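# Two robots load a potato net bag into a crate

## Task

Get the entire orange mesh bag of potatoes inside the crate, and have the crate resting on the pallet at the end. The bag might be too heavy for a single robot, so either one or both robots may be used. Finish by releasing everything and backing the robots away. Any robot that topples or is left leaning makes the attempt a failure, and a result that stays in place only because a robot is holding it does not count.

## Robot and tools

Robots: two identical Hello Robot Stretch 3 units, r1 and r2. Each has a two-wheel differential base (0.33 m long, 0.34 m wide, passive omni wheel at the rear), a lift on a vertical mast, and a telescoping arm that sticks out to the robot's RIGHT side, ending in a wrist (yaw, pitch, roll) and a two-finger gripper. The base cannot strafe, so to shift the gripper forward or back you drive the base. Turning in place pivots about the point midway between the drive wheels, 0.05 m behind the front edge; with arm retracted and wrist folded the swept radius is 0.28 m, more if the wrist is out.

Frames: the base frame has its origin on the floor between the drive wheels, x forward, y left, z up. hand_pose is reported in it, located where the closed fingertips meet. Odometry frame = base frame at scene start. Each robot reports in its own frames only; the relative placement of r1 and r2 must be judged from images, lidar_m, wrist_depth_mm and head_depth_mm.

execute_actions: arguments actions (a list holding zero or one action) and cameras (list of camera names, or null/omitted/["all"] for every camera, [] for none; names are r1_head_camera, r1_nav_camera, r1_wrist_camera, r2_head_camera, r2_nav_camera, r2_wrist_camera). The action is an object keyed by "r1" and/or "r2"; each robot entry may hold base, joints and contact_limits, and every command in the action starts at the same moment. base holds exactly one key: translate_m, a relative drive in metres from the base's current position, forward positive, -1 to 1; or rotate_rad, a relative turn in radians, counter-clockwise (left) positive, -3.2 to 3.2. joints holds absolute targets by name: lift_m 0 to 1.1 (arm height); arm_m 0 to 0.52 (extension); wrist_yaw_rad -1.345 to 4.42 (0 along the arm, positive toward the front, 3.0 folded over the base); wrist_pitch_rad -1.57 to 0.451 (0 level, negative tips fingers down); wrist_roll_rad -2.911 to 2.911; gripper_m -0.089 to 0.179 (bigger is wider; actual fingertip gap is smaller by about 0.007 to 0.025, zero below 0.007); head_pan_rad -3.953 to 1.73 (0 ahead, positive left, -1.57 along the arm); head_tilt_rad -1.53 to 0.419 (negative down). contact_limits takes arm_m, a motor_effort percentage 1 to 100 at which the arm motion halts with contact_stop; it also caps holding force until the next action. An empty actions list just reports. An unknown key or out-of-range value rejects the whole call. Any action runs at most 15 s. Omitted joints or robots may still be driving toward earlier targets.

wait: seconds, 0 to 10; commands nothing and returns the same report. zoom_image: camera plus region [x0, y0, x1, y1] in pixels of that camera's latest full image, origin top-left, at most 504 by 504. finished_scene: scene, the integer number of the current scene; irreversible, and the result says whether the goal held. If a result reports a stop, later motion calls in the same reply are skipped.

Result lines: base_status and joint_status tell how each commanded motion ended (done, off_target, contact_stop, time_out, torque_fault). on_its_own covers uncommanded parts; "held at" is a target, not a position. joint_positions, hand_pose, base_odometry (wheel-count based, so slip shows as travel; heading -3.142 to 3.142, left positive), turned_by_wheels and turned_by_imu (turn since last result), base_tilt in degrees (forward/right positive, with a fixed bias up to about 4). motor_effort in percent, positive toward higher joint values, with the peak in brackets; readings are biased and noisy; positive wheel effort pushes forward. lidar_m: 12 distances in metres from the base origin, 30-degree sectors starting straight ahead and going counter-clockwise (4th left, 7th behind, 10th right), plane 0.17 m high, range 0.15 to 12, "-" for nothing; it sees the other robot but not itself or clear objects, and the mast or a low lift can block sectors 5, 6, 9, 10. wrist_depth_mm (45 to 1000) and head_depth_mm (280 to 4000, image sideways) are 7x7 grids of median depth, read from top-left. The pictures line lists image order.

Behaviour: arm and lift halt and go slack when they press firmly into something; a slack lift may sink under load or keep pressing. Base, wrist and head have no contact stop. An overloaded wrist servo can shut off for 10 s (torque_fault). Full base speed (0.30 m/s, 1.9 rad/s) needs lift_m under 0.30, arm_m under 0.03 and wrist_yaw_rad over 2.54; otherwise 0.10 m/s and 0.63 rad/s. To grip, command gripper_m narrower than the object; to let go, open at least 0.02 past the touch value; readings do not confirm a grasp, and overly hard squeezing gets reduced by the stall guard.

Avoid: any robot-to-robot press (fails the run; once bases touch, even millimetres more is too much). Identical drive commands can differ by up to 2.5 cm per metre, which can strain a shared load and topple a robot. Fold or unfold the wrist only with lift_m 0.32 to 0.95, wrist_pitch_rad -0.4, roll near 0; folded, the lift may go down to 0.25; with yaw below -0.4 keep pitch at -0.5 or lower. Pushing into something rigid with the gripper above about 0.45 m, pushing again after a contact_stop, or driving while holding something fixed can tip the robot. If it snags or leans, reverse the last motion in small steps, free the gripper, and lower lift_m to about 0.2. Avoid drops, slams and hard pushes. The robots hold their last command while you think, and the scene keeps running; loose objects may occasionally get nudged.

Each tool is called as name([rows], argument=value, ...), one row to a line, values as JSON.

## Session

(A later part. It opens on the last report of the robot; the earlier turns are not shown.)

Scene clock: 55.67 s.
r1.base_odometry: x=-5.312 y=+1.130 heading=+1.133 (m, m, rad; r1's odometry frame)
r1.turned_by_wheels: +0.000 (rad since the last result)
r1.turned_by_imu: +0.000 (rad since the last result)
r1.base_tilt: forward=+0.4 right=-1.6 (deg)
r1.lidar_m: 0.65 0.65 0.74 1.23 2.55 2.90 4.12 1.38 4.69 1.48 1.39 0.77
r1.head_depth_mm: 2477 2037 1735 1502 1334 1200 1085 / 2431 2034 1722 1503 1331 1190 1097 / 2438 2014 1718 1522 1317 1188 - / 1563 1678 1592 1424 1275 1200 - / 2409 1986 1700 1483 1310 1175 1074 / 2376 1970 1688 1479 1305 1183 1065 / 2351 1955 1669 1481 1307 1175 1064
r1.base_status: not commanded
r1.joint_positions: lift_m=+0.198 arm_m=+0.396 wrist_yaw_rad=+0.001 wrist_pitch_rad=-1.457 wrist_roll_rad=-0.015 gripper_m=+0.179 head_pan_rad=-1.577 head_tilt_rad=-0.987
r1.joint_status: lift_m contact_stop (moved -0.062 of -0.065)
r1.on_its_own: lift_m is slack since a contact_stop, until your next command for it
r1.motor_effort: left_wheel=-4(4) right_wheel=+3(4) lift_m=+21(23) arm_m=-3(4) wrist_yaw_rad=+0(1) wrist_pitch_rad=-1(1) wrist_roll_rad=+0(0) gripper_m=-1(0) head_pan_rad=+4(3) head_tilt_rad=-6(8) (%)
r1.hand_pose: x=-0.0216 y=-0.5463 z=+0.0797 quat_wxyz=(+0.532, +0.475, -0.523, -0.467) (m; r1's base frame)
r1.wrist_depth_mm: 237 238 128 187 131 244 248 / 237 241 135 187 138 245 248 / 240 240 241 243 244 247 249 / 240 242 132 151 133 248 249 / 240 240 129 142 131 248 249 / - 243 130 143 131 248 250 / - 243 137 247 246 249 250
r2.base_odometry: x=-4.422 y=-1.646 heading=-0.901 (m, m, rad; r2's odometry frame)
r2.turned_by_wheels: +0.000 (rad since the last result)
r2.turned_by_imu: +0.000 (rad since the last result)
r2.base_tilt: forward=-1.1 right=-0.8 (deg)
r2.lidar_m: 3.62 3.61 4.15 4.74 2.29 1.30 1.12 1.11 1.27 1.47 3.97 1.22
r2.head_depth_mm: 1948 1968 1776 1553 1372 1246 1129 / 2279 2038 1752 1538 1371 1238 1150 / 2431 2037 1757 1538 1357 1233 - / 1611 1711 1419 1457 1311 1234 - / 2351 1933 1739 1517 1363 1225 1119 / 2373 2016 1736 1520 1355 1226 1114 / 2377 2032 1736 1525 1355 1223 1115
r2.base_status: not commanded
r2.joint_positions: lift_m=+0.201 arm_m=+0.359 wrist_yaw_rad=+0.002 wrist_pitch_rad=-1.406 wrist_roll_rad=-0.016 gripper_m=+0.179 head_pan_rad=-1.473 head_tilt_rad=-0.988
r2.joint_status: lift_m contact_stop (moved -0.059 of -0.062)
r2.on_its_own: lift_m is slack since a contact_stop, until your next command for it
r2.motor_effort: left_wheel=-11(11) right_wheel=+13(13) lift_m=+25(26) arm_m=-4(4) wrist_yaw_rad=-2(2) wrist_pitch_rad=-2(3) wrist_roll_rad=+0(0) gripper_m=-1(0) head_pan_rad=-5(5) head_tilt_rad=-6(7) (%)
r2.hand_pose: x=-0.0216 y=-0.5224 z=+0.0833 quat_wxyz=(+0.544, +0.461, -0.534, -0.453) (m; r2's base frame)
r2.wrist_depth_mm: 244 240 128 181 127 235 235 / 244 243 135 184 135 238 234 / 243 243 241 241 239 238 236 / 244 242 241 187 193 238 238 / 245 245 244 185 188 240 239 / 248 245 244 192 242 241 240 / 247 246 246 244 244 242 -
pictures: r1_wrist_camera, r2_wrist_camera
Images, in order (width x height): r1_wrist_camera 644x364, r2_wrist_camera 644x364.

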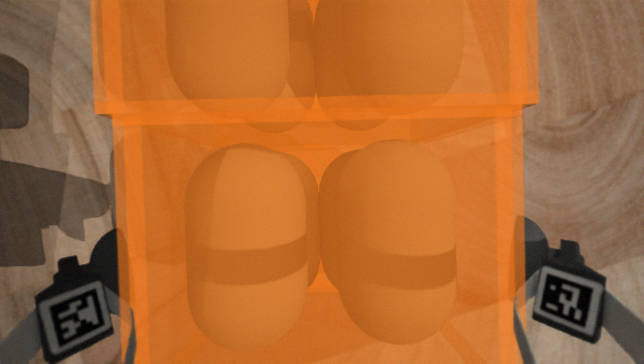

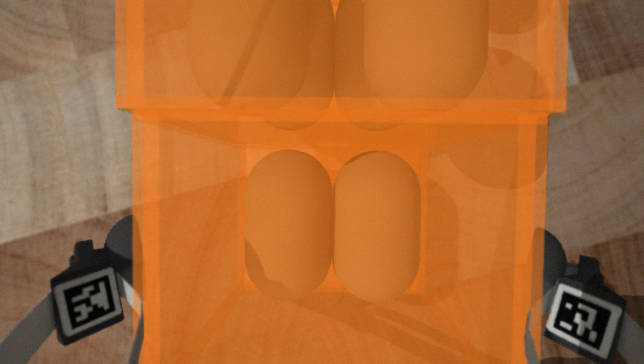

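execute_actions([
  {"r1":{"joints":{"gripper_m":0.08}},"r2":{"joints":{"gripper_m":0.08}}},
], cameras=["r1_wrist_camera","r2_wrist_camera"])

Scene clock: 57.47 s.
r1.base_odometry: x=-5.312 y=+1.130 heading=+1.133 (m, m, rad; r1's odometry frame)
r1.turned_by_wheels: +0.000 (rad since the last result)
r1.turned_by_imu: +0.000 (rad since the last result)
r1.base_tilt: forward=+0.3 right=-1.7 (deg)
r1.lidar_m: 0.65 0.65 0.74 1.24 2.56 2.90 4.14 1.37 4.71 1.48 1.39 0.77
r1.head_depth_mm: 2457 2029 1730 1503 1332 1200 1082 / 2471 2034 1713 1502 1322 1190 1102 / 2434 2005 1713 1521 1325 1192 - / 1565 1688 1602 1434 1274 1200 - / 2387 1977 1686 1479 1315 1182 1071 / 2373 1978 1687 1479 1309 1174 1065 / 2362 1969 1680 1463 1303 1165 1062
r1.base_status: not commanded
r1.joint_positions: lift_m=+0.204 arm_m=+0.396 wrist_yaw_rad=+0.001 wrist_pitch_rad=-1.457 wrist_roll_rad=-0.015 gripper_m=+0.081 head_pan_rad=-1.577 head_tilt_rad=-0.988
r1.joint_status: all done
r1.on_its_own: lift_m is slack since a contact_stop, until your next command for it (your +0.195 is given up)
r1.motor_effort: left_wheel=-2(8) right_wheel=+1(10) lift_m=+22(22) arm_m=-3(4) wrist_yaw_rad=-1(1) wrist_pitch_rad=-1(2) wrist_roll_rad=+0(0) gripper_m=-26(100) head_pan_rad=+4(3) head_tilt_rad=-7(7) (%)
r1.hand_pose: x=-0.0216 y=-0.5463 z=+0.0853 quat_wxyz=(+0.532, +0.475, -0.523, -0.467) (m; r1's base frame)
r1.wrist_depth_mm: 242 244 135 191 136 249 252 / 244 244 140 192 143 251 252 / 244 247 246 248 249 253 255 / 245 246 137 155 138 252 254 / 245 246 135 146 137 253 255 / 246 - 135 148 137 - 256 / - 248 249 252 254 255 256
r2.base_odometry: x=-4.422 y=-1.646 heading=-0.901 (m, m, rad; r2's odometry frame)
r2.turned_by_wheels: +0.000 (rad since the last result)
r2.turned_by_imu: +0.001 (rad since the last result)
r2.base_tilt: forward=-1.1 right=-0.9 (deg)
r2.lidar_m: 3.61 3.62 4.15 4.73 2.29 1.31 1.12 1.11 1.28 1.47 3.95 1.22
r2.head_depth_mm: 1938 1947 1755 1546 1369 1239 1131 / 2253 2029 1768 1539 1364 1227 1157 / 2436 2025 1757 1548 1343 1246 - / 1587 1690 1472 1451 1298 1234 - / 2318 1938 1733 1532 1354 1231 1119 / 2373 2012 1728 1535 1354 1227 1119 / 2409 2028 1736 1521 1352 1228 1116
r2.base_status: not commanded
r2.joint_positions: lift_m=+0.207 arm_m=+0.359 wrist_yaw_rad=+0.002 wrist_pitch_rad=-1.406 wrist_roll_rad=-0.016 gripper_m=+0.082 head_pan_rad=-1.473 head_tilt_rad=-0.988
r2.joint_status: all done
r2.on_its_own: lift_m is slack since a contact_stop, until your next command for it (your +0.198 is given up)
r2.motor_effort: left_wheel=-10(12) right_wheel=+10(13) lift_m=+26(25) arm_m=-4(4) wrist_yaw_rad=-1(1) wrist_pitch_rad=-2(2) wrist_roll_rad=+0(0) gripper_m=-32(100) head_pan_rad=-5(5) head_tilt_rad=-5(5) (%)
r2.hand_pose: x=-0.0216 y=-0.5224 z=+0.0888 quat_wxyz=(+0.544, +0.461, -0.534, -0.453) (m; r2's base frame)
r2.wrist_depth_mm: 248 244 134 186 132 239 238 / 246 246 140 188 138 242 241 / 249 250 248 244 245 242 243 / 250 250 250 192 199 243 241 / 253 252 251 189 196 247 245 / 253 - 252 201 247 249 245 / 252 254 252 252 248 246 246
pictures: r1_wrist_camera, r2_wrist_camera
Images, in order (width x height): r1_wrist_camera 644x364, r2_wrist_camera 644x364.

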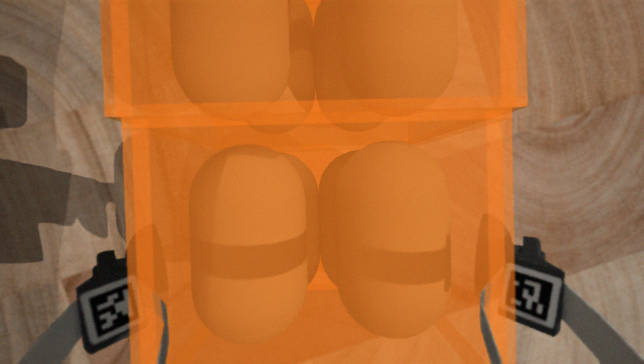

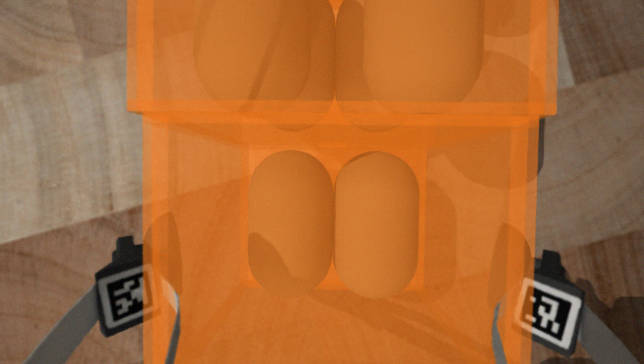

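execute_actions([
  {"r1":{"joints":{"gripper_m":0.045,"lift_m":0.30,"arm_m":0.408}},"r2":{"joints":{"gripper_m":0.045,"lift_m":0.303,"arm_m":0.371}}},
], cameras=["r1_wrist_camera","r2_wrist_camera","r1_head_camera"])

Scene clock: 59.23 s.
r1.base_odometry: x=-5.312 y=+1.130 heading=+1.133 (m, m, rad; r1's odometry frame)
r1.turned_by_wheels: +0.000 (rad since the last result)
r1.turned_by_imu: +0.000 (rad since the last result)
r1.base_tilt: forward=+0.4 right=-1.5 (deg)
r1.lidar_m: 0.65 0.65 0.74 1.23 2.56 2.90 4.14 1.38 4.70 0.53 1.38 0.77
r1.head_depth_mm: 2438 2039 1718 1508 1335 1196 1083 / 2444 2022 1717 1506 1329 1188 1099 / 2412 2000 1712 1520 1342 1197 - / 1482 1663 1600 1365 1278 1198 - / 2264 1982 1685 1475 1307 1180 1071 / 2381 1981 1693 1475 1307 1181 1068 / 2377 1952 1677 1462 1302 1173 1064
r1.base_status: not commanded
r1.joint_positions: lift_m=+0.299 arm_m=+0.408 wrist_yaw_rad=+0.001 wrist_pitch_rad=-1.434 wrist_roll_rad=-0.015 gripper_m=+0.051 head_pan_rad=-1.577 head_tilt_rad=-0.988
r1.joint_status: gripper_m off_target (ended at +0.051, target +0.045); the others done
r1.motor_effort: left_wheel=-2(2) right_wheel=+2(1) lift_m=+38(37) arm_m=+0(1) wrist_yaw_rad=+0(1) wrist_pitch_rad=-8(12) wrist_roll_rad=+0(0) gripper_m=-35(100) head_pan_rad=+3(4) head_tilt_rad=-7(6) (%)
r1.hand_pose: x=-0.0216 y=-0.5640 z=+0.1807 quat_wxyz=(+0.537, +0.468, -0.528, -0.461) (m; r1's base frame)
r1.wrist_depth_mm: 337 339 177 249 179 348 351 / 339 335 167 228 168 348 352 / 336 343 183 220 345 344 348 / 337 337 153 222 154 351 350 / 340 340 143 155 145 348 350 / 337 - 139 149 139 - 353 / 338 341 140 341 145 350 349
r2.base_odometry: x=-4.422 y=-1.646 heading=-0.901 (m, m, rad; r2's odometry frame)
r2.turned_by_wheels: +0.000 (rad since the last result)
r2.turned_by_imu: +0.001 (rad since the last result)
r2.base_tilt: forward=-1.1 right=-0.7 (deg)
r2.lidar_m: 3.62 3.63 4.17 4.73 2.28 1.31 1.12 1.11 1.28 0.59 3.96 1.22
r2.head_depth_mm: 1931 1968 1752 1549 1380 1237 1127 / 2266 2016 1740 1528 1367 1237 1154 / 2444 2037 1760 1557 1363 1233 - / 1504 1696 1402 1402 1303 1230 - / 2270 1926 1728 1524 1367 1231 1121 / 2394 2005 1726 1526 1353 1229 1118 / 2372 2013 1735 1524 1351 1220 1116
r2.base_status: not commanded
r2.joint_positions: lift_m=+0.302 arm_m=+0.371 wrist_yaw_rad=+0.001 wrist_pitch_rad=-1.391 wrist_roll_rad=-0.016 gripper_m=+0.052 head_pan_rad=-1.473 head_tilt_rad=-0.988
r2.joint_status: gripper_m off_target (ended at +0.052, target +0.045); the others done
r2.on_its_own: gripper_m is held at +0.049, not at your +0.045, by its stall guard, which is still easing
r2.motor_effort: left_wheel=-5(9) right_wheel=+4(11) lift_m=+42(44) arm_m=+0(3) wrist_yaw_rad=-1(2) wrist_pitch_rad=-11(13) wrist_roll_rad=+0(0) gripper_m=-42(100) head_pan_rad=-6(6) head_tilt_rad=-6(6) (%)
r2.hand_pose: x=-0.0216 y=-0.5381 z=+0.1845 quat_wxyz=(+0.548, +0.457, -0.538, -0.450) (m; r2's base frame)
r2.wrist_depth_mm: 344 339 172 191 170 333 331 / 344 341 164 183 162 335 336 / 344 339 341 216 209 334 336 / 348 344 339 222 338 337 338 / 344 345 344 196 341 339 335 / 345 - 344 193 205 341 338 / 346 345 344 347 341 341 342
pictures: r1_head_camera (sideways: a quarter turn clockwise sets it upright), r1_wrist_camera, r2_wrist_camera
Images, in order (width x height): r1_head_camera 896x504, r1_wrist_camera 644x364, r2_wrist_camera 644x364.

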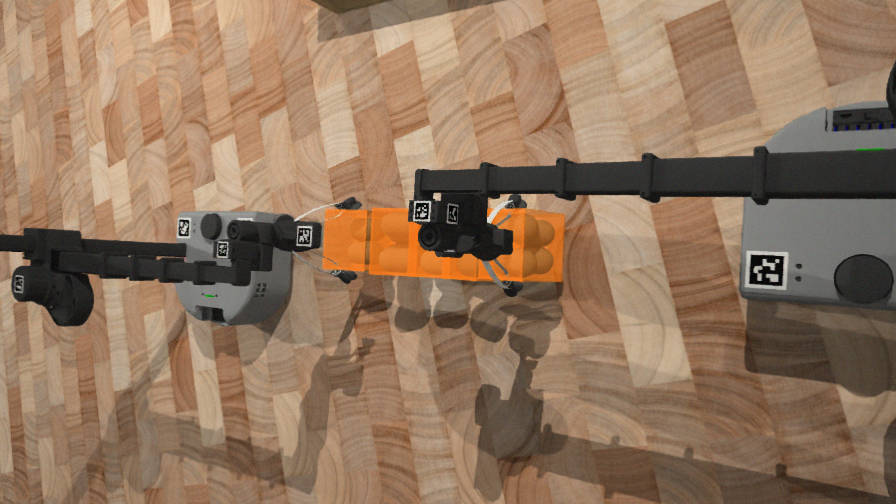

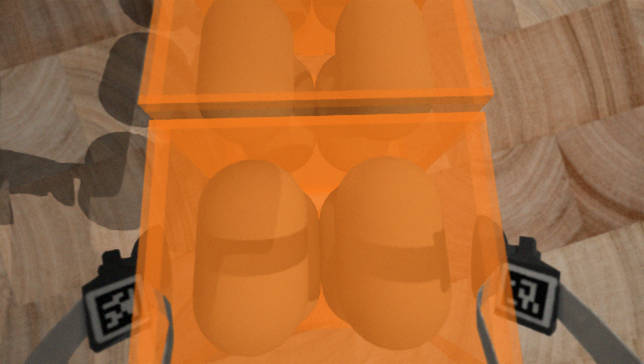

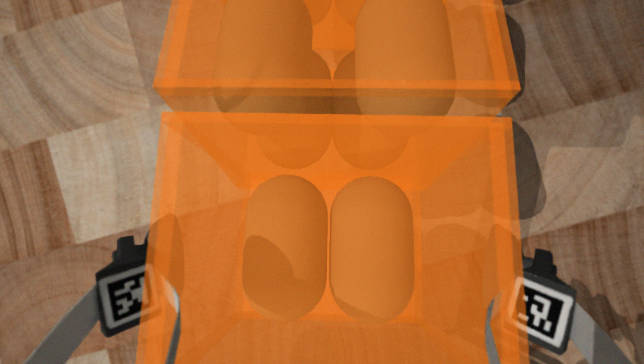

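execute_actions([
  {"r1":{"base":{"translate_m":-0.60},"joints":{"gripper_m":0.05,"lift_m":0.66,"arm_m":0.408,"head_pan_rad":-2.0,"head_tilt_rad":-0.9}},"r2":{"base":{"translate_m":0.56},"joints":{"gripper_m":0.052,"lift_m":0.663,"arm_m":0.375,"head_pan_rad":-1.1,"head_tilt_rad":-0.9}}},
], cameras=["r1_wrist_camera","r2_wrist_camera","r1_head_camera","r2_head_camera"])

Scene clock: 66.73 s.
r1.base_odometry: x=-5.567 y=+0.587 heading=+1.133 (m, m, rad; r1's odometry frame)
r1.turned_by_wheels: +0.000 (rad since the last result)
r1.turned_by_imu: +0.004 (rad since the last result)
r1.base_tilt: forward=+0.4 right=-1.4 (deg)
r1.lidar_m: 1.23 1.23 1.40 2.35 2.39 2.71 3.55 0.95 0.95 1.48 2.61 1.45
r1.head_depth_mm: 3013 2317 1599 1366 1302 1208 1090 / 2975 2299 1606 1386 1302 1183 - / 2930 2277 1653 1405 1320 - - / 2903 2267 1770 1520 - 1094 - / 2897 2287 1893 1394 1258 1167 1111 / 2890 2236 - 883 1330 1197 1075 / 2827 2226 1124 1481 1348 1189 1065
r1.base_status: done
r1.joint_positions: lift_m=+0.659 arm_m=+0.408 wrist_yaw_rad=+0.003 wrist_pitch_rad=-1.423 wrist_roll_rad=-0.023 gripper_m=+0.084 head_pan_rad=-1.993 head_tilt_rad=-0.902
r1.joint_status: gripper_m off_target (ended at +0.084, target +0.050); the others done
r1.on_its_own: gripper_m is held at +0.085, not at your +0.050, by its stall guard, which is still easing
r1.motor_effort: left_wheel=+2(6) right_wheel=-4(5) lift_m=+38(39) arm_m=+1(0) wrist_yaw_rad=-3(3) wrist_pitch_rad=-12(13) wrist_roll_rad=+5(5) gripper_m=-4(56) head_pan_rad=-3(35) head_tilt_rad=+1(15) (%)
r1.hand_pose: x=-0.0216 y=-0.5668 z=+0.5408 quat_wxyz=(+0.542, +0.468, -0.528, -0.456) (m; r1's base frame)
r1.wrist_depth_mm: 698 702 181 197 586 596 555 / 697 699 170 199 174 591 605 / 692 701 174 222 585 590 592 / 687 705 155 220 157 578 594 / 694 686 144 154 145 692 597 / 689 - 138 150 139 - 587 / 689 692 139 688 146 591 665
r2.base_odometry: x=-4.074 y=-2.085 heading=-0.900 (m, m, rad; r2's odometry frame)
r2.turned_by_wheels: +0.000 (rad since the last result)
r2.turned_by_imu: -0.004 (rad since the last result)
r2.base_tilt: forward=-1.1 right=-0.9 (deg)
r2.lidar_m: 3.07 3.08 3.53 4.89 3.48 1.94 1.65 1.65 1.88 1.48 0.79 0.79
r2.head_depth_mm: 959 934 1702 - 1374 1269 1137 / 2930 2310 1676 1051 1355 1263 1134 / 2903 2304 1919 1543 1313 1221 1139 / 2867 2320 1794 1534 1364 1139 1122 / 2919 2318 1772 1504 1337 1174 1133 / 2880 2280 1794 1437 1324 1194 1130 / 2865 2271 1625 1464 1286 1200 1134
r2.base_status: done
r2.joint_positions: lift_m=+0.662 arm_m=+0.375 wrist_yaw_rad=+0.004 wrist_pitch_rad=-1.378 wrist_roll_rad=-0.027 gripper_m=+0.090 head_pan_rad=-1.107 head_tilt_rad=-0.903
r2.joint_status: gripper_m off_target (ended at +0.090, target +0.052); the others done
r2.on_its_own: gripper_m is held at +0.090, not at your +0.052, by its stall guard, which is still easing
r2.motor_effort: left_wheel=+0(4) right_wheel=-2(9) lift_m=+42(44) arm_m=-1(1) wrist_yaw_rad=-4(3) wrist_pitch_rad=-18(18) wrist_roll_rad=+5(5) gripper_m=-8(55) head_pan_rad=+3(40) head_tilt_rad=+1(13) (%)
r2.hand_pose: x=-0.0215 y=-0.5453 z=+0.5448 quat_wxyz=(+0.554, +0.457, -0.537, -0.443) (m; r2's base frame)
r2.wrist_depth_mm: 576 581 180 250 174 695 694 / 588 589 168 184 167 667 693 / 581 597 179 219 222 685 683 / 587 585 568 227 693 681 690 / 592 578 577 197 698 692 713 / 582 - 583 192 700 688 693 / 587 703 587 702 689 686 694
pictures: r1_head_camera (sideways: a quarter turn clockwise sets it upright), r1_wrist_camera, r2_head_camera (sideways: a quarter turn clockwise sets it upright), r2_wrist_camera
Images, in order (width x height): r1_head_camera 896x504, r1_wrist_camera 644x364, r2_head_camera 896x504, r2_wrist_camera 644x364.

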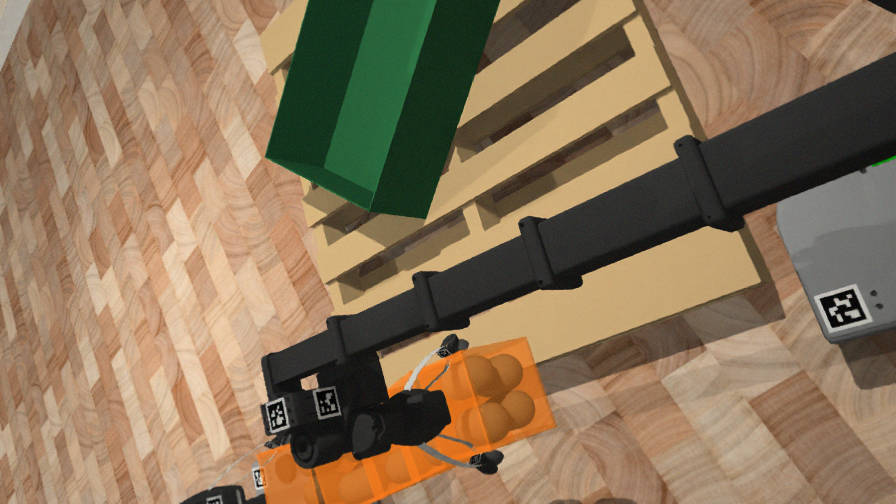

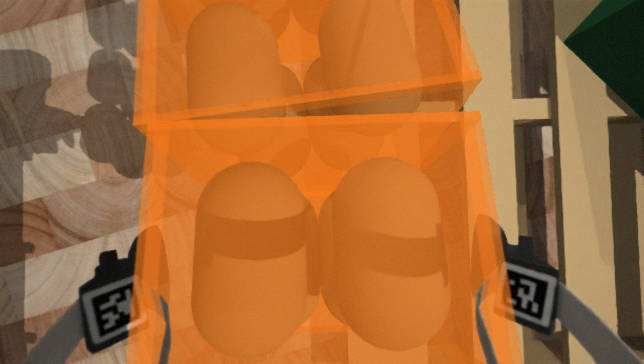

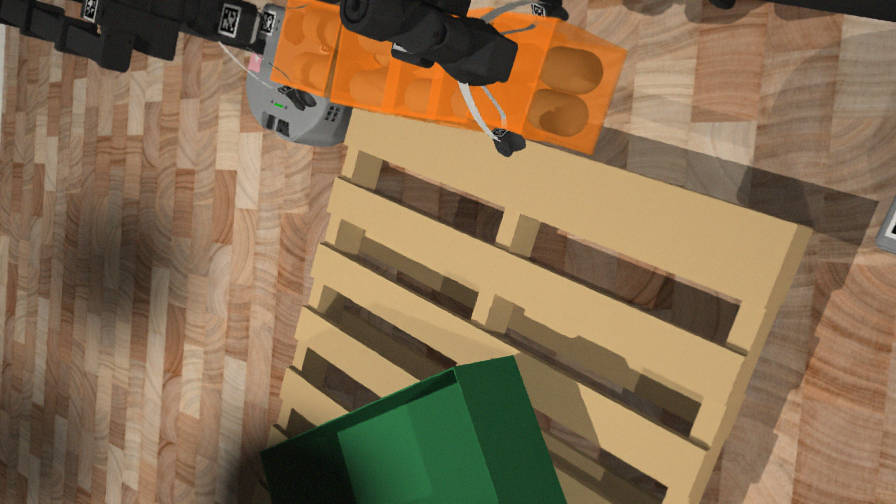

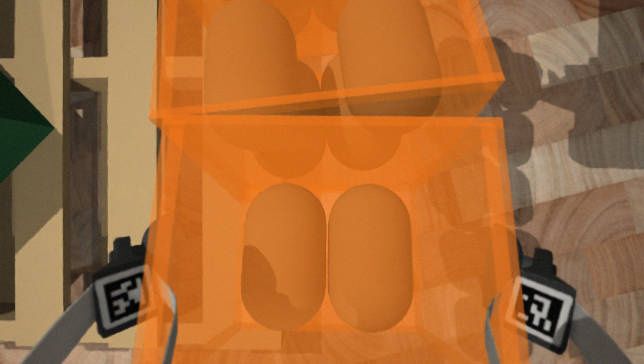

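execute_actions([
  {"r1":{"base":{"translate_m":-0.40},"joints":{"gripper_m":0.045,"lift_m":0.69,"arm_m":0.428,"wrist_yaw_rad":0.21}},"r2":{"base":{"translate_m":0.31},"joints":{"gripper_m":0.047,"lift_m":0.693,"arm_m":0.380,"wrist_yaw_rad":0.21}}},
], cameras=["r1_wrist_camera","r2_wrist_camera","r1_head_camera","r2_head_camera"])

Scene clock: 72.63 s.
r1.base_odometry: x=-5.736 y=+0.224 heading=+1.133 (m, m, rad; r1's odometry frame)
r1.turned_by_wheels: +0.000 (rad since the last result)
r1.turned_by_imu: +0.003 (rad since the last result)
r1.base_tilt: forward=+0.4 right=-1.4 (deg)
r1.lidar_m: 1.62 1.61 1.84 2.27 2.27 2.59 3.16 0.67 0.67 0.76 3.42 1.90
r1.head_depth_mm: 2983 2316 1893 1472 1303 1217 1105 / 2983 2301 1894 1431 1249 1181 - / 2987 2296 1685 1434 1248 - - / 2930 2274 1558 1459 - 1151 - / 2895 2258 1921 1335 1268 1152 1082 / 2877 2310 - 872 1290 1115 1039 / 2830 2224 1050 1040 1276 1114 1008
r1.base_status: done
r1.joint_positions: lift_m=+0.689 arm_m=+0.428 wrist_yaw_rad=+0.213 wrist_pitch_rad=-1.420 wrist_roll_rad=-0.021 gripper_m=+0.069 head_pan_rad=-1.993 head_tilt_rad=-0.902
r1.joint_status: gripper_m off_target (ended at +0.069, target +0.045); the others done
r1.on_its_own: gripper_m is held at +0.068, not at your +0.045, by its stall guard, which is still easing
r1.motor_effort: left_wheel=+4(7) right_wheel=-6(9) lift_m=+38(41) arm_m=+1(3) wrist_yaw_rad=-3(8) wrist_pitch_rad=-14(13) wrist_roll_rad=+4(4) gripper_m=-29(100) head_pan_rad=-4(4) head_tilt_rad=+2(2) (%)
r1.hand_pose: x=-0.0185 y=-0.5873 z=+0.5709 quat_wxyz=(+0.587, +0.519, -0.478, -0.396) (m; r1's base frame)
r1.wrist_depth_mm: 737 726 191 201 459 626 615 / 734 731 175 199 180 620 620 / 721 606 174 223 487 615 612 / 727 606 159 229 163 547 619 / 712 602 146 156 147 509 611 / 716 - 138 149 140 - 610 / 727 601 139 607 144 611 556
r2.base_odometry: x=-3.881 y=-2.328 heading=-0.900 (m, m, rad; r2's odometry frame)
r2.turned_by_wheels: +0.000 (rad since the last result)
r2.turned_by_imu: -0.002 (rad since the last result)
r2.base_tilt: forward=-1.1 right=-0.7 (deg)
r2.lidar_m: 2.81 2.80 3.17 4.97 4.11 2.29 1.95 1.95 2.21 0.67 0.57 0.57
r2.head_depth_mm: 2731 2246 1867 - 1246 1142 1044 / 886 1848 1074 979 1242 1229 1077 / 2944 2312 1753 1522 1361 1164 1092 / 2942 2330 1917 1406 1237 1196 1101 / 2881 2297 1591 1462 1229 1224 1132 / 2905 2330 1585 1473 1282 1176 1134 / 2892 2277 1855 1470 1321 1198 1137
r2.base_status: done
r2.joint_positions: lift_m=+0.692 arm_m=+0.380 wrist_yaw_rad=+0.215 wrist_pitch_rad=-1.378 wrist_roll_rad=-0.029 gripper_m=+0.073 head_pan_rad=-1.107 head_tilt_rad=-0.903
r2.joint_status: gripper_m off_target (ended at +0.073, target +0.047); the others done
r2.on_its_own: gripper_m is held at +0.071, not at your +0.047, by its stall guard, which is still easing
r2.motor_effort: left_wheel=+1(6) right_wheel=-4(10) lift_m=+41(44) arm_m=+0(0) wrist_yaw_rad=-3(5) wrist_pitch_rad=-18(17) wrist_roll_rad=+5(6) gripper_m=-34(100) head_pan_rad=+5(3) head_tilt_rad=+1(1) (%)
r2.hand_pose: x=-0.0162 y=-0.5498 z=+0.5748 quat_wxyz=(+0.598, +0.511, -0.486, -0.382) (m; r2's base frame)
r2.wrist_depth_mm: 621 617 182 249 177 733 721 / 611 622 170 186 168 738 711 / 625 604 178 219 222 744 716 / 583 563 612 232 601 702 730 / 570 607 610 199 596 722 733 / 621 - 613 192 614 715 733 / 731 745 727 611 613 741 715
pictures: r1_head_camera (sideways: a quarter turn clockwise sets it upright), r1_wrist_camera, r2_head_camera (sideways: a quarter turn clockwise sets it upright), r2_wrist_camera
Images, in order (width x height): r1_head_camera 896x504, r1_wrist_camera 644x364, r2_head_camera 896x504, r2_wrist_camera 644x364.

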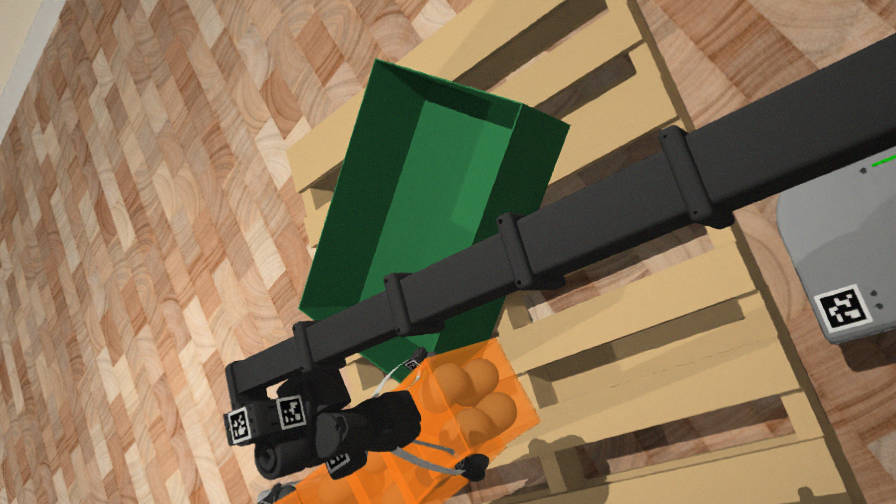

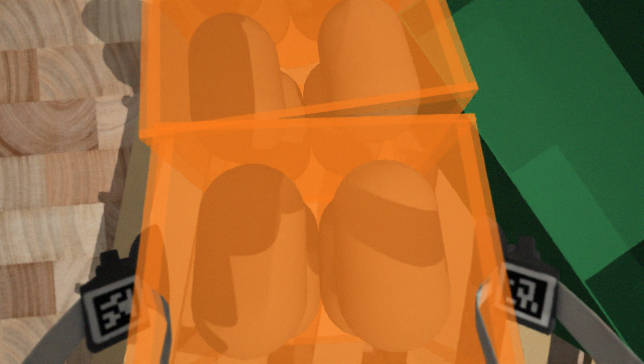

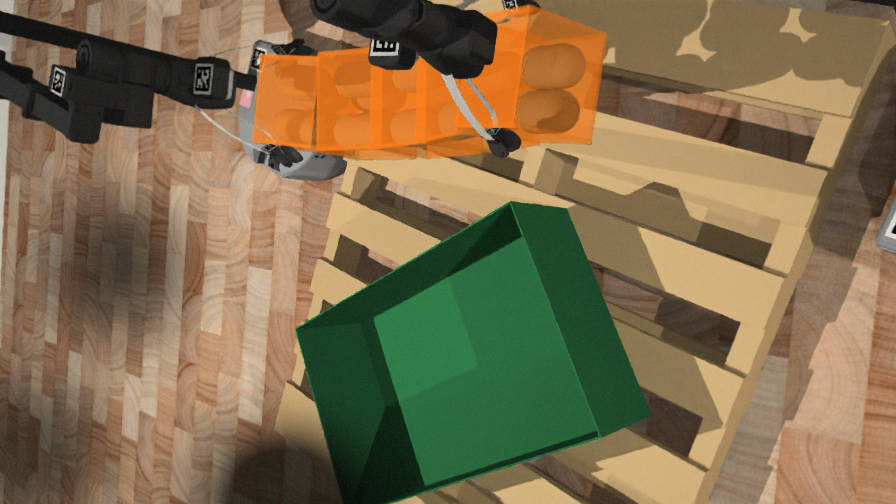

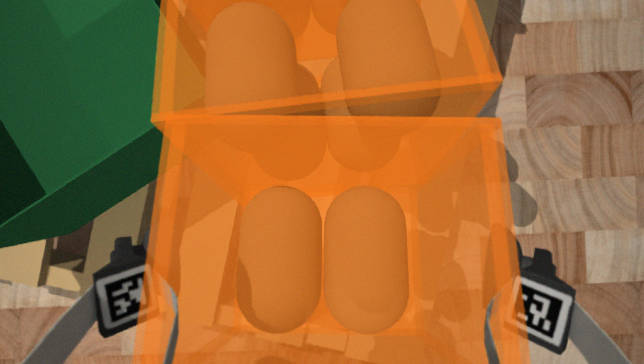

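execute_actions([
  {"r1":{"base":{"translate_m":-0.27},"joints":{"gripper_m":0.05,"arm_m":0.46,"wrist_yaw_rad":0.42,"head_pan_rad":-1.75}},"r2":{"base":{"translate_m":0.198},"joints":{"gripper_m":0.052,"arm_m":0.384,"wrist_yaw_rad":0.42}}},
], cameras=["r1_wrist_camera","r2_wrist_camera","r1_head_camera","r2_head_camera"])

Scene clock: 76.87 s.
r1.base_odometry: x=-5.851 y=-0.020 heading=+1.134 (m, m, rad; r1's odometry frame)
r1.turned_by_wheels: +0.000 (rad since the last result)
r1.turned_by_imu: +0.002 (rad since the last result)
r1.base_tilt: forward=+0.4 right=-1.6 (deg)
r1.lidar_m: 1.88 1.87 2.14 2.19 2.18 2.50 2.90 2.90 0.50 0.55 3.93 2.21
r1.head_depth_mm: 3033 2346 1906 1602 1259 1167 1109 / 2981 2326 1881 1356 1342 - - / 2933 2308 1908 1356 1177 1114 1124 / 2909 2358 1432 1393 1223 1135 1124 / 2925 2341 - 933 1252 1144 1075 / 2879 2243 1095 1278 1275 1100 1057 / 2641 1526 1570 1474 1270 1118 1037
r1.base_status: done
r1.joint_positions: lift_m=+0.689 arm_m=+0.460 wrist_yaw_rad=+0.421 wrist_pitch_rad=-1.421 wrist_roll_rad=-0.019 gripper_m=+0.067 head_pan_rad=-1.757 head_tilt_rad=-0.902
r1.joint_status: gripper_m off_target (ended at +0.067, target +0.050); the others done
r1.on_its_own: gripper_m is held at +0.065, not at your +0.050, by its stall guard, which is still easing
r1.motor_effort: left_wheel=+5(5) right_wheel=-8(12) lift_m=+38(38) arm_m=+2(6) wrist_yaw_rad=-1(7) wrist_pitch_rad=-13(13) wrist_roll_rad=+3(4) gripper_m=-30(100) head_pan_rad=+3(25) head_tilt_rad=+2(2) (%)
r1.hand_pose: x=-0.0157 y=-0.6181 z=+0.5708 quat_wxyz=(+0.625, +0.566, -0.421, -0.334) (m; r1's base frame)
r1.wrist_depth_mm: 610 619 207 255 618 556 636 / 603 602 179 196 180 620 479 / 600 604 176 225 614 621 487 / 703 596 163 227 165 623 516 / 706 603 146 158 148 616 556 / 593 - 138 150 140 - 501 / 709 604 138 608 142 460 608
r2.base_odometry: x=-3.758 y=-2.483 heading=-0.900 (m, m, rad; r2's odometry frame)
r2.turned_by_wheels: +0.000 (rad since the last result)
r2.turned_by_imu: -0.001 (rad since the last result)
r2.base_tilt: forward=-1.0 right=-0.7 (deg)
r2.lidar_m: 2.62 2.61 2.97 4.97 4.53 2.51 2.14 2.14 2.43 0.50 0.44 3.07
r2.head_depth_mm: 2812 2329 1978 - 1271 1164 1053 / 1590 1720 1694 978 1116 1223 1093 / 913 2189 1124 1338 1284 1193 1071 / 2924 2309 1902 1463 1278 1142 1104 / 2895 2301 1750 1468 1274 1146 1122 / 2866 2287 1858 1463 1332 1174 1131 / 2909 2272 1914 1496 1351 1194 1130
r2.base_status: done
r2.joint_positions: lift_m=+0.692 arm_m=+0.384 wrist_yaw_rad=+0.422 wrist_pitch_rad=-1.375 wrist_roll_rad=-0.023 gripper_m=+0.070 head_pan_rad=-1.107 head_tilt_rad=-0.903
r2.joint_status: gripper_m off_target (ended at +0.070, target +0.052); the others done
r2.on_its_own: gripper_m is held at +0.068, not at your +0.052, by its stall guard, which is still easing
r2.motor_effort: left_wheel=+3(8) right_wheel=-5(8) lift_m=+42(41) arm_m=+0(0) wrist_yaw_rad=-1(5) wrist_pitch_rad=-19(19) wrist_roll_rad=+3(5) gripper_m=-34(100) head_pan_rad=+4(4) head_tilt_rad=+1(2) (%)
r2.hand_pose: x=-0.0109 y=-0.5528 z=+0.5749 quat_wxyz=(+0.633, +0.557, -0.433, -0.319) (m; r2's base frame)
r2.wrist_depth_mm: 509 605 187 246 182 608 588 / 487 609 174 188 170 607 593 / 496 606 178 218 218 616 598 / 612 581 622 230 623 599 730 / 646 511 612 201 601 599 722 / 737 - 609 192 596 605 704 / 750 727 734 620 606 602 708
pictures: r1_head_camera (sideways: a quarter turn clockwise sets it upright), r1_wrist_camera, r2_head_camera (sideways: a quarter turn clockwise sets it upright), r2_wrist_camera
Images, in order (width x height): r1_head_camera 896x504, r1_wrist_camera 644x364, r2_head_camera 896x504, r2_wrist_camera 644x364.

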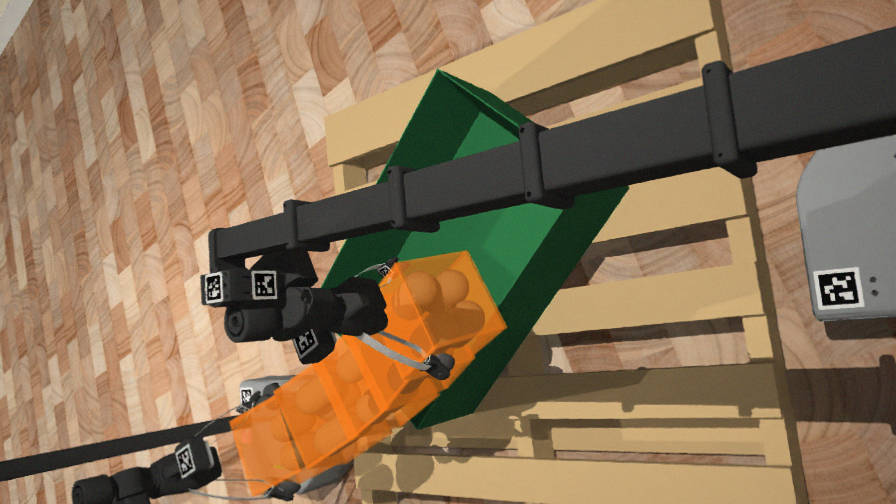

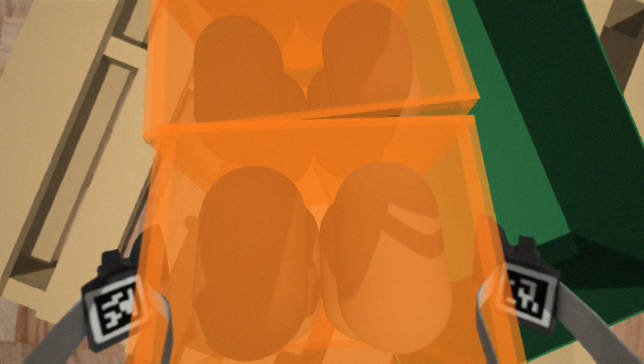

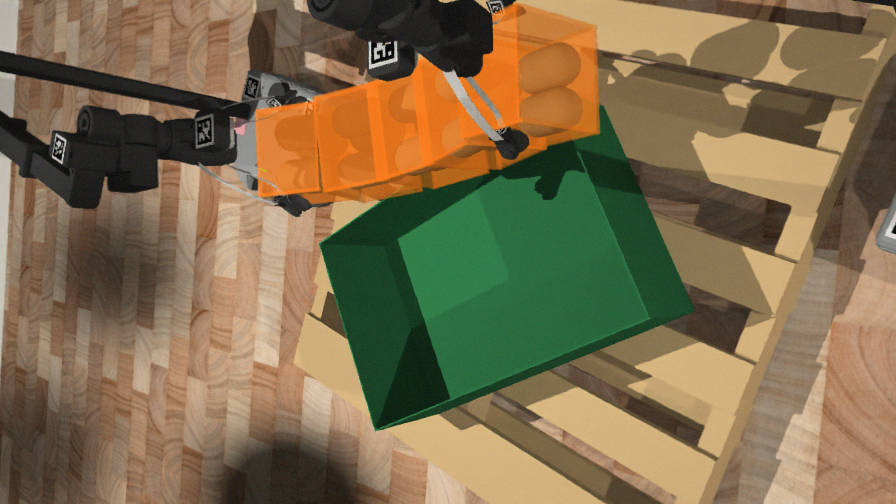

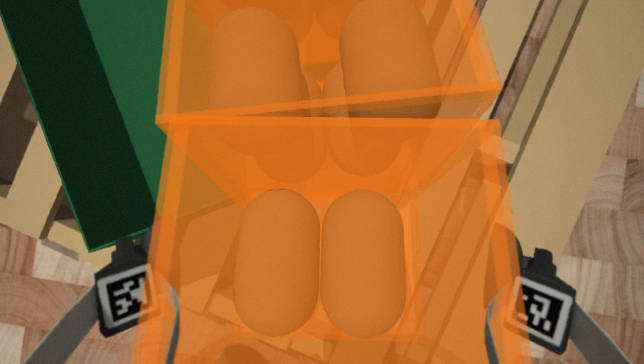

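execute_actions([
  {"r1":{"base":{"translate_m":-0.269},"joints":{"gripper_m":0.045,"arm_m":0.486,"wrist_yaw_rad":0.60,"head_pan_rad":-1.4}},"r2":{"base":{"translate_m":0.199},"joints":{"gripper_m":0.047,"arm_m":0.402,"wrist_yaw_rad":0.60,"head_pan_rad":-1.3}}},
], cameras=["r1_wrist_camera","r2_wrist_camera","r1_head_camera","r2_head_camera"])

Scene clock: 81.00 s.
r1.base_odometry: x=-5.965 y=-0.264 heading=+1.134 (m, m, rad; r1's odometry frame)
r1.turned_by_wheels: +0.000 (rad since the last result)
r1.turned_by_imu: +0.002 (rad since the last result)
r1.base_tilt: forward=+0.4 right=-1.7 (deg)
r1.lidar_m: 2.14 2.14 2.44 2.11 2.11 2.41 2.64 2.63 0.71 0.45 0.57 2.51
r1.head_depth_mm: 3039 2403 1893 - - - - / 2938 2400 1804 1348 1257 1156 1072 / 2962 2290 1907 956 1223 1112 1100 / 2821 1830 1127 1389 1239 1133 1110 / 902 2121 1434 1415 1271 1144 1075 / 2854 2237 1732 1396 1300 1127 1073 / 2857 2218 1703 1440 1273 1138 1067
r1.base_status: done
r1.joint_positions: lift_m=+0.689 arm_m=+0.486 wrist_yaw_rad=+0.602 wrist_pitch_rad=-1.414 wrist_roll_rad=-0.021 gripper_m=+0.062 head_pan_rad=-1.407 head_tilt_rad=-0.902
r1.joint_status: gripper_m off_target (ended at +0.062, target +0.045); the others done
r1.on_its_own: gripper_m is held at +0.060, not at your +0.045, by its stall guard, which is still easing
r1.motor_effort: left_wheel=+8(8) right_wheel=-12(14) lift_m=+38(38) arm_m=+1(5) wrist_yaw_rad=-1(5) wrist_pitch_rad=-15(15) wrist_roll_rad=+4(3) gripper_m=-32(100) head_pan_rad=+3(31) head_tilt_rad=+1(2) (%)
r1.hand_pose: x=-0.0125 y=-0.6443 z=+0.5709 quat_wxyz=(+0.654, +0.601, -0.370, -0.274) (m; r1's base frame)
r1.wrist_depth_mm: 594 592 208 254 450 631 619 / 720 609 179 200 183 629 622 / 606 607 177 225 486 623 754 / 603 607 164 228 168 618 738 / 653 607 147 159 148 613 748 / 625 - 139 150 140 - 736 / 709 595 138 602 142 740 745
r2.base_odometry: x=-3.635 y=-2.639 heading=-0.900 (m, m, rad; r2's odometry frame)
r2.turned_by_wheels: +0.000 (rad since the last result)
r2.turned_by_imu: -0.001 (rad since the last result)
r2.base_tilt: forward=-1.3 right=-0.8 (deg)
r2.lidar_m: 2.42 2.43 2.76 4.63 4.93 2.75 2.33 2.33 0.59 0.37 0.45 2.86
r2.head_depth_mm: 2895 2315 - 1557 1182 1187 1070 / 2918 2341 - 1400 1240 1187 1073 / 2916 2300 1980 962 1258 1122 1089 / 2802 2244 1643 1028 1280 1160 1104 / 957 948 1112 1404 1280 1205 1106 / 2609 2227 1908 1376 1344 1153 1116 / 2873 2296 1873 1626 1279 1196 1119
r2.base_status: done
r2.joint_positions: lift_m=+0.692 arm_m=+0.402 wrist_yaw_rad=+0.603 wrist_pitch_rad=-1.369 wrist_roll_rad=-0.024 gripper_m=+0.065 head_pan_rad=-1.293 head_tilt_rad=-0.903
r2.joint_status: gripper_m off_target (ended at +0.065, target +0.047); the others done
r2.on_its_own: gripper_m is held at +0.063, not at your +0.047, by its stall guard, which is still easing; wrist_pitch_rad is at rest, and its effort (-23) is outside its rest range (-20 to +32)
r2.motor_effort: left_wheel=+5(7) right_wheel=-9(8) lift_m=+42(41) arm_m=+0(3) wrist_yaw_rad=-2(4) wrist_pitch_rad=-23(23) wrist_roll_rad=+3(4) gripper_m=-37(100) head_pan_rad=-6(27) head_tilt_rad=+1(2) (%)
r2.hand_pose: x=-0.0059 y=-0.5698 z=+0.5751 quat_wxyz=(+0.661, +0.593, -0.382, -0.258) (m; r2's base frame)
r2.wrist_depth_mm: 756 623 193 250 183 701 609 / 623 618 174 190 171 600 704 / 625 625 178 221 220 600 601 / 626 618 561 233 598 605 594 / 713 605 515 200 203 541 605 / 730 - 440 190 191 625 602 / 754 726 631 602 611 601 599
pictures: r1_head_camera (sideways: a quarter turn clockwise sets it upright), r1_wrist_camera, r2_head_camera (sideways: a quarter turn clockwise sets it upright), r2_wrist_camera
Images, in order (width x height): r1_head_camera 896x504, r1_wrist_camera 644x364, r2_head_camera 896x504, r2_wrist_camera 644x364.

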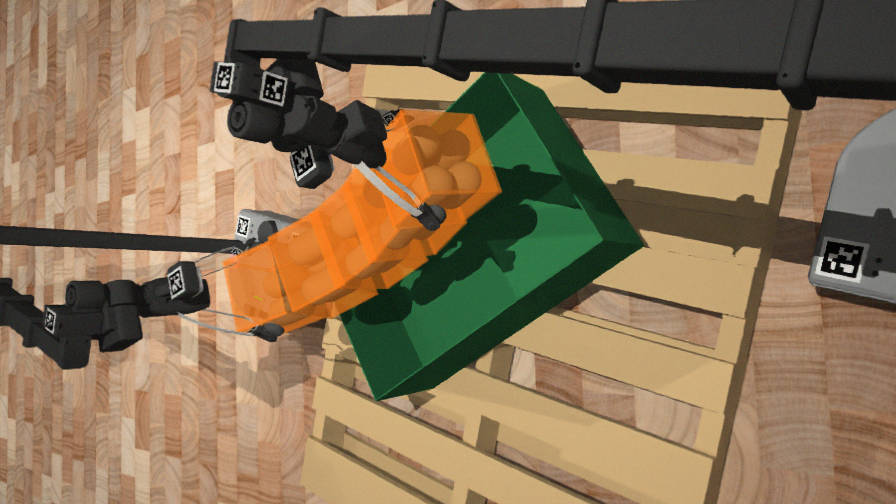

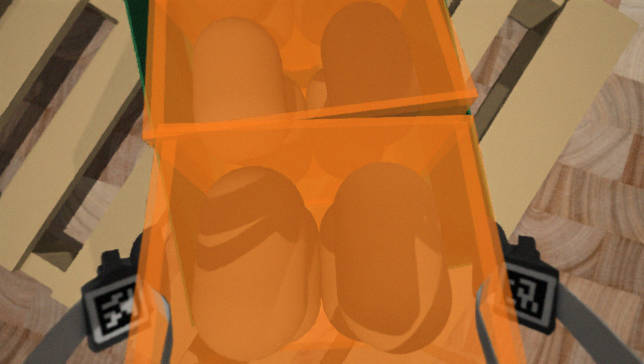

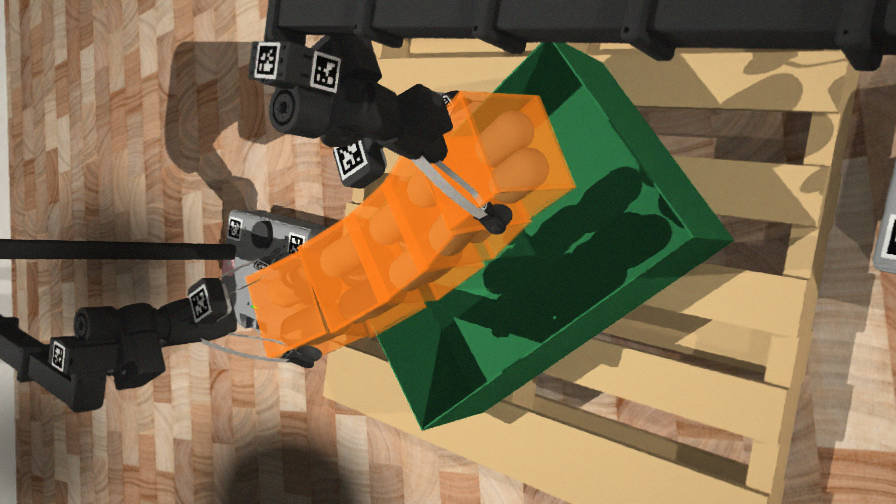

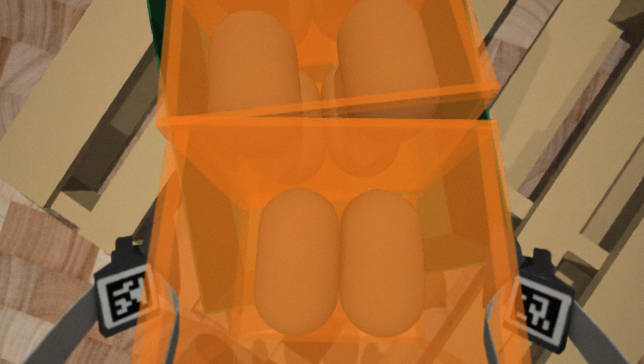

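execute_actions([
  {"r1":{"joints":{"gripper_m":0.05,"arm_m":0.492,"wrist_yaw_rad":0.69,"lift_m":0.52,"head_tilt_rad":-1.0}},"r2":{"joints":{"gripper_m":0.052,"arm_m":0.406,"wrist_yaw_rad":0.69,"lift_m":0.523,"head_tilt_rad":-1.0}}},
], cameras=["r1_wrist_camera","r2_wrist_camera","r1_head_camera","r2_head_camera"])

Scene clock: 83.47 s.
r1.base_odometry: x=-5.965 y=-0.264 heading=+1.134 (m, m, rad; r1's odometry frame)
r1.turned_by_wheels: +0.000 (rad since the last result)
r1.turned_by_imu: +0.000 (rad since the last result)
r1.base_tilt: forward=+0.5 right=-1.5 (deg)
r1.lidar_m: 2.13 2.14 2.44 2.11 2.11 2.41 2.64 2.63 0.71 0.45 0.57 2.51
r1.head_depth_mm: 2467 2022 1736 1461 1296 1163 1082 / 2476 2017 - 1265 1350 - - / 2429 2004 1526 1102 1198 1123 - / 2289 1694 1253 1296 1187 1147 - / 1087 1656 1440 1297 1253 1145 1081 / 2373 1968 1555 1381 1242 1145 1069 / 2360 1968 1577 1380 1215 1155 1066
r1.base_status: not commanded
r1.joint_positions: lift_m=+0.520 arm_m=+0.492 wrist_yaw_rad=+0.687 wrist_pitch_rad=-1.423 wrist_roll_rad=-0.021 gripper_m=+0.060 head_pan_rad=-1.407 head_tilt_rad=-0.987
r1.joint_status: gripper_m off_target (ended at +0.060, target +0.050); the others done
r1.on_its_own: gripper_m is held at +0.061, not at your +0.050, by its stall guard, which is still easing
r1.motor_effort: left_wheel=+5(8) right_wheel=-9(12) lift_m=+29(33) arm_m=+2(4) wrist_yaw_rad=+3(3) wrist_pitch_rad=-13(15) wrist_roll_rad=+3(4) gripper_m=-4(88) head_pan_rad=+3(4) head_tilt_rad=-7(20) (%)
r1.hand_pose: x=-0.0127 y=-0.6478 z=+0.4013 quat_wxyz=(+0.664, +0.618, -0.341, -0.248) (m; r1's base frame)
r1.wrist_depth_mm: 281 390 211 256 443 336 554 / 280 367 179 205 182 347 452 / 358 356 178 227 190 356 448 / 432 340 199 227 230 367 289 / 434 314 147 159 149 355 294 / 430 - 139 151 140 - 281 / 450 313 137 250 141 276 561
r2.base_odometry: x=-3.635 y=-2.639 heading=-0.900 (m, m, rad; r2's odometry frame)
r2.turned_by_wheels: +0.000 (rad since the last result)
r2.turned_by_imu: +0.000 (rad since the last result)
r2.base_tilt: forward=-1.1 right=-0.9 (deg)
r2.lidar_m: 2.43 2.42 2.76 4.61 4.93 2.75 2.33 2.32 0.59 0.37 0.45 2.86
r2.head_depth_mm: 2423 2038 1795 1459 1331 1195 1112 / 2411 2042 1837 1281 1255 1239 - / 2419 2029 1626 1097 1173 1134 1151 / 2356 1776 1408 1163 1225 1144 1150 / 2216 1008 1332 1378 1285 1159 1125 / 2396 1975 1564 1368 1265 1153 1118 / 2390 2006 1734 1398 1261 1175 1118
r2.base_status: not commanded
r2.joint_positions: lift_m=+0.523 arm_m=+0.406 wrist_yaw_rad=+0.688 wrist_pitch_rad=-1.376 wrist_roll_rad=-0.024 gripper_m=+0.063 head_pan_rad=-1.293 head_tilt_rad=-0.987
r2.joint_status: gripper_m off_target (ended at +0.063, target +0.052); the others done
r2.on_its_own: gripper_m is held at +0.064, not at your +0.052, by its stall guard, which is still easing
r2.motor_effort: left_wheel=+3(5) right_wheel=-7(9) lift_m=+33(39) arm_m=+0(2) wrist_yaw_rad=+2(3) wrist_pitch_rad=-19(23) wrist_roll_rad=+3(3) gripper_m=-7(94) head_pan_rad=-5(6) head_tilt_rad=-5(16) (%)
r2.hand_pose: x=-0.0050 y=-0.5711 z=+0.4053 quat_wxyz=(+0.670, +0.610, -0.355, -0.231) (m; r2's base frame)
r2.wrist_depth_mm: 443 344 222 251 184 363 282 / 558 330 175 200 173 367 275 / 499 322 186 221 181 379 281 / 443 310 439 232 428 398 282 / 448 284 434 201 202 403 276 / 564 - 398 193 192 376 276 / 566 286 294 252 251 273 423
pictures: r1_head_camera (sideways: a quarter turn clockwise sets it upright), r1_wrist_camera, r2_head_camera (sideways: a quarter turn clockwise sets it upright), r2_wrist_camera
Images, in order (width x height): r1_head_camera 896x504, r1_wrist_camera 644x364, r2_head_camera 896x504, r2_wrist_camera 644x364.

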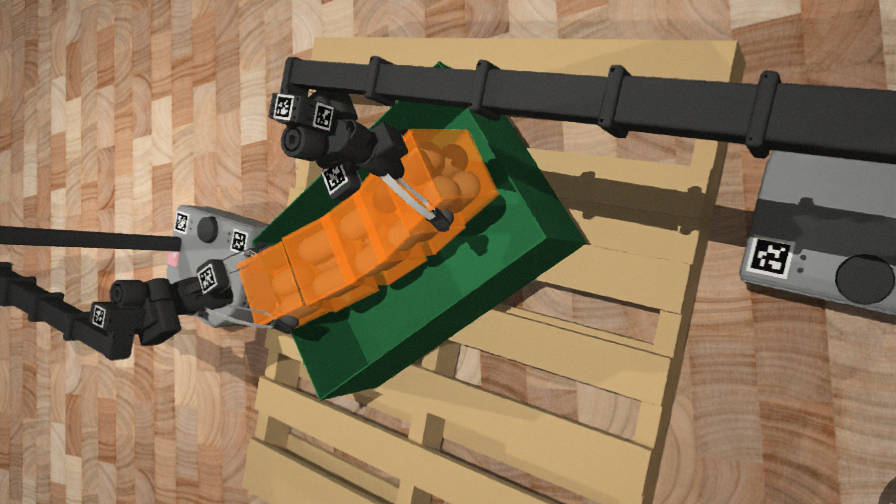

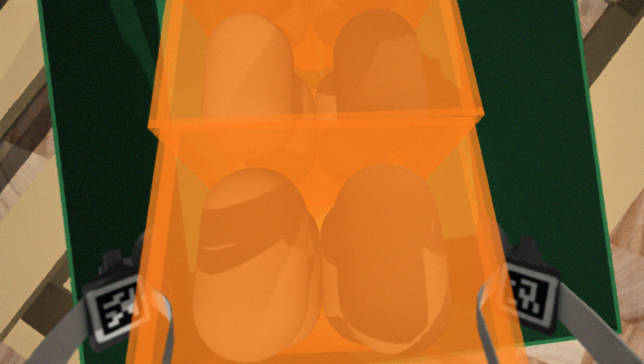

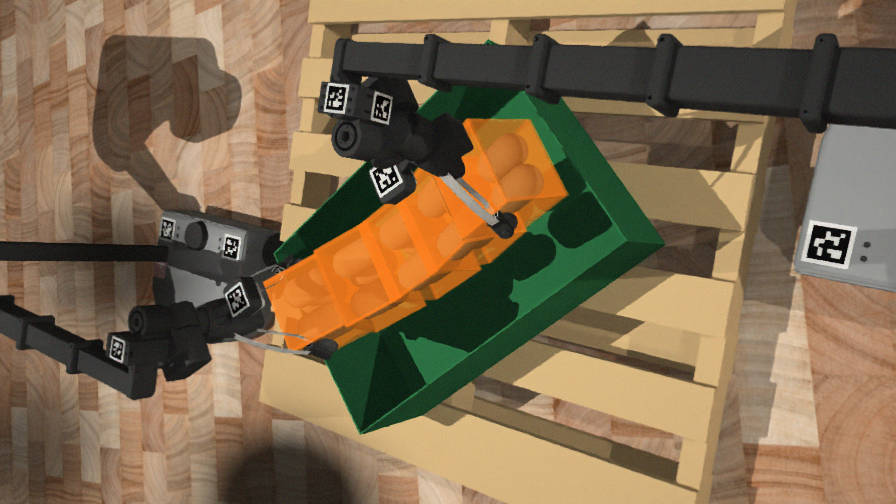

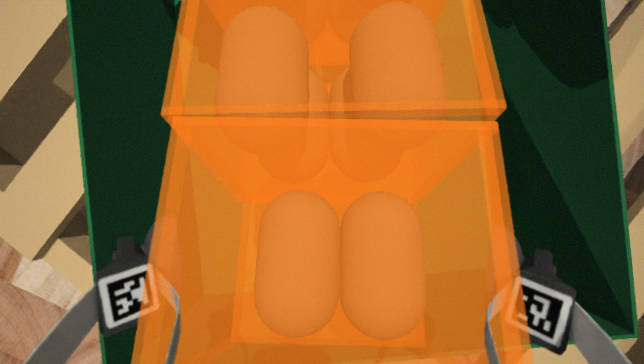

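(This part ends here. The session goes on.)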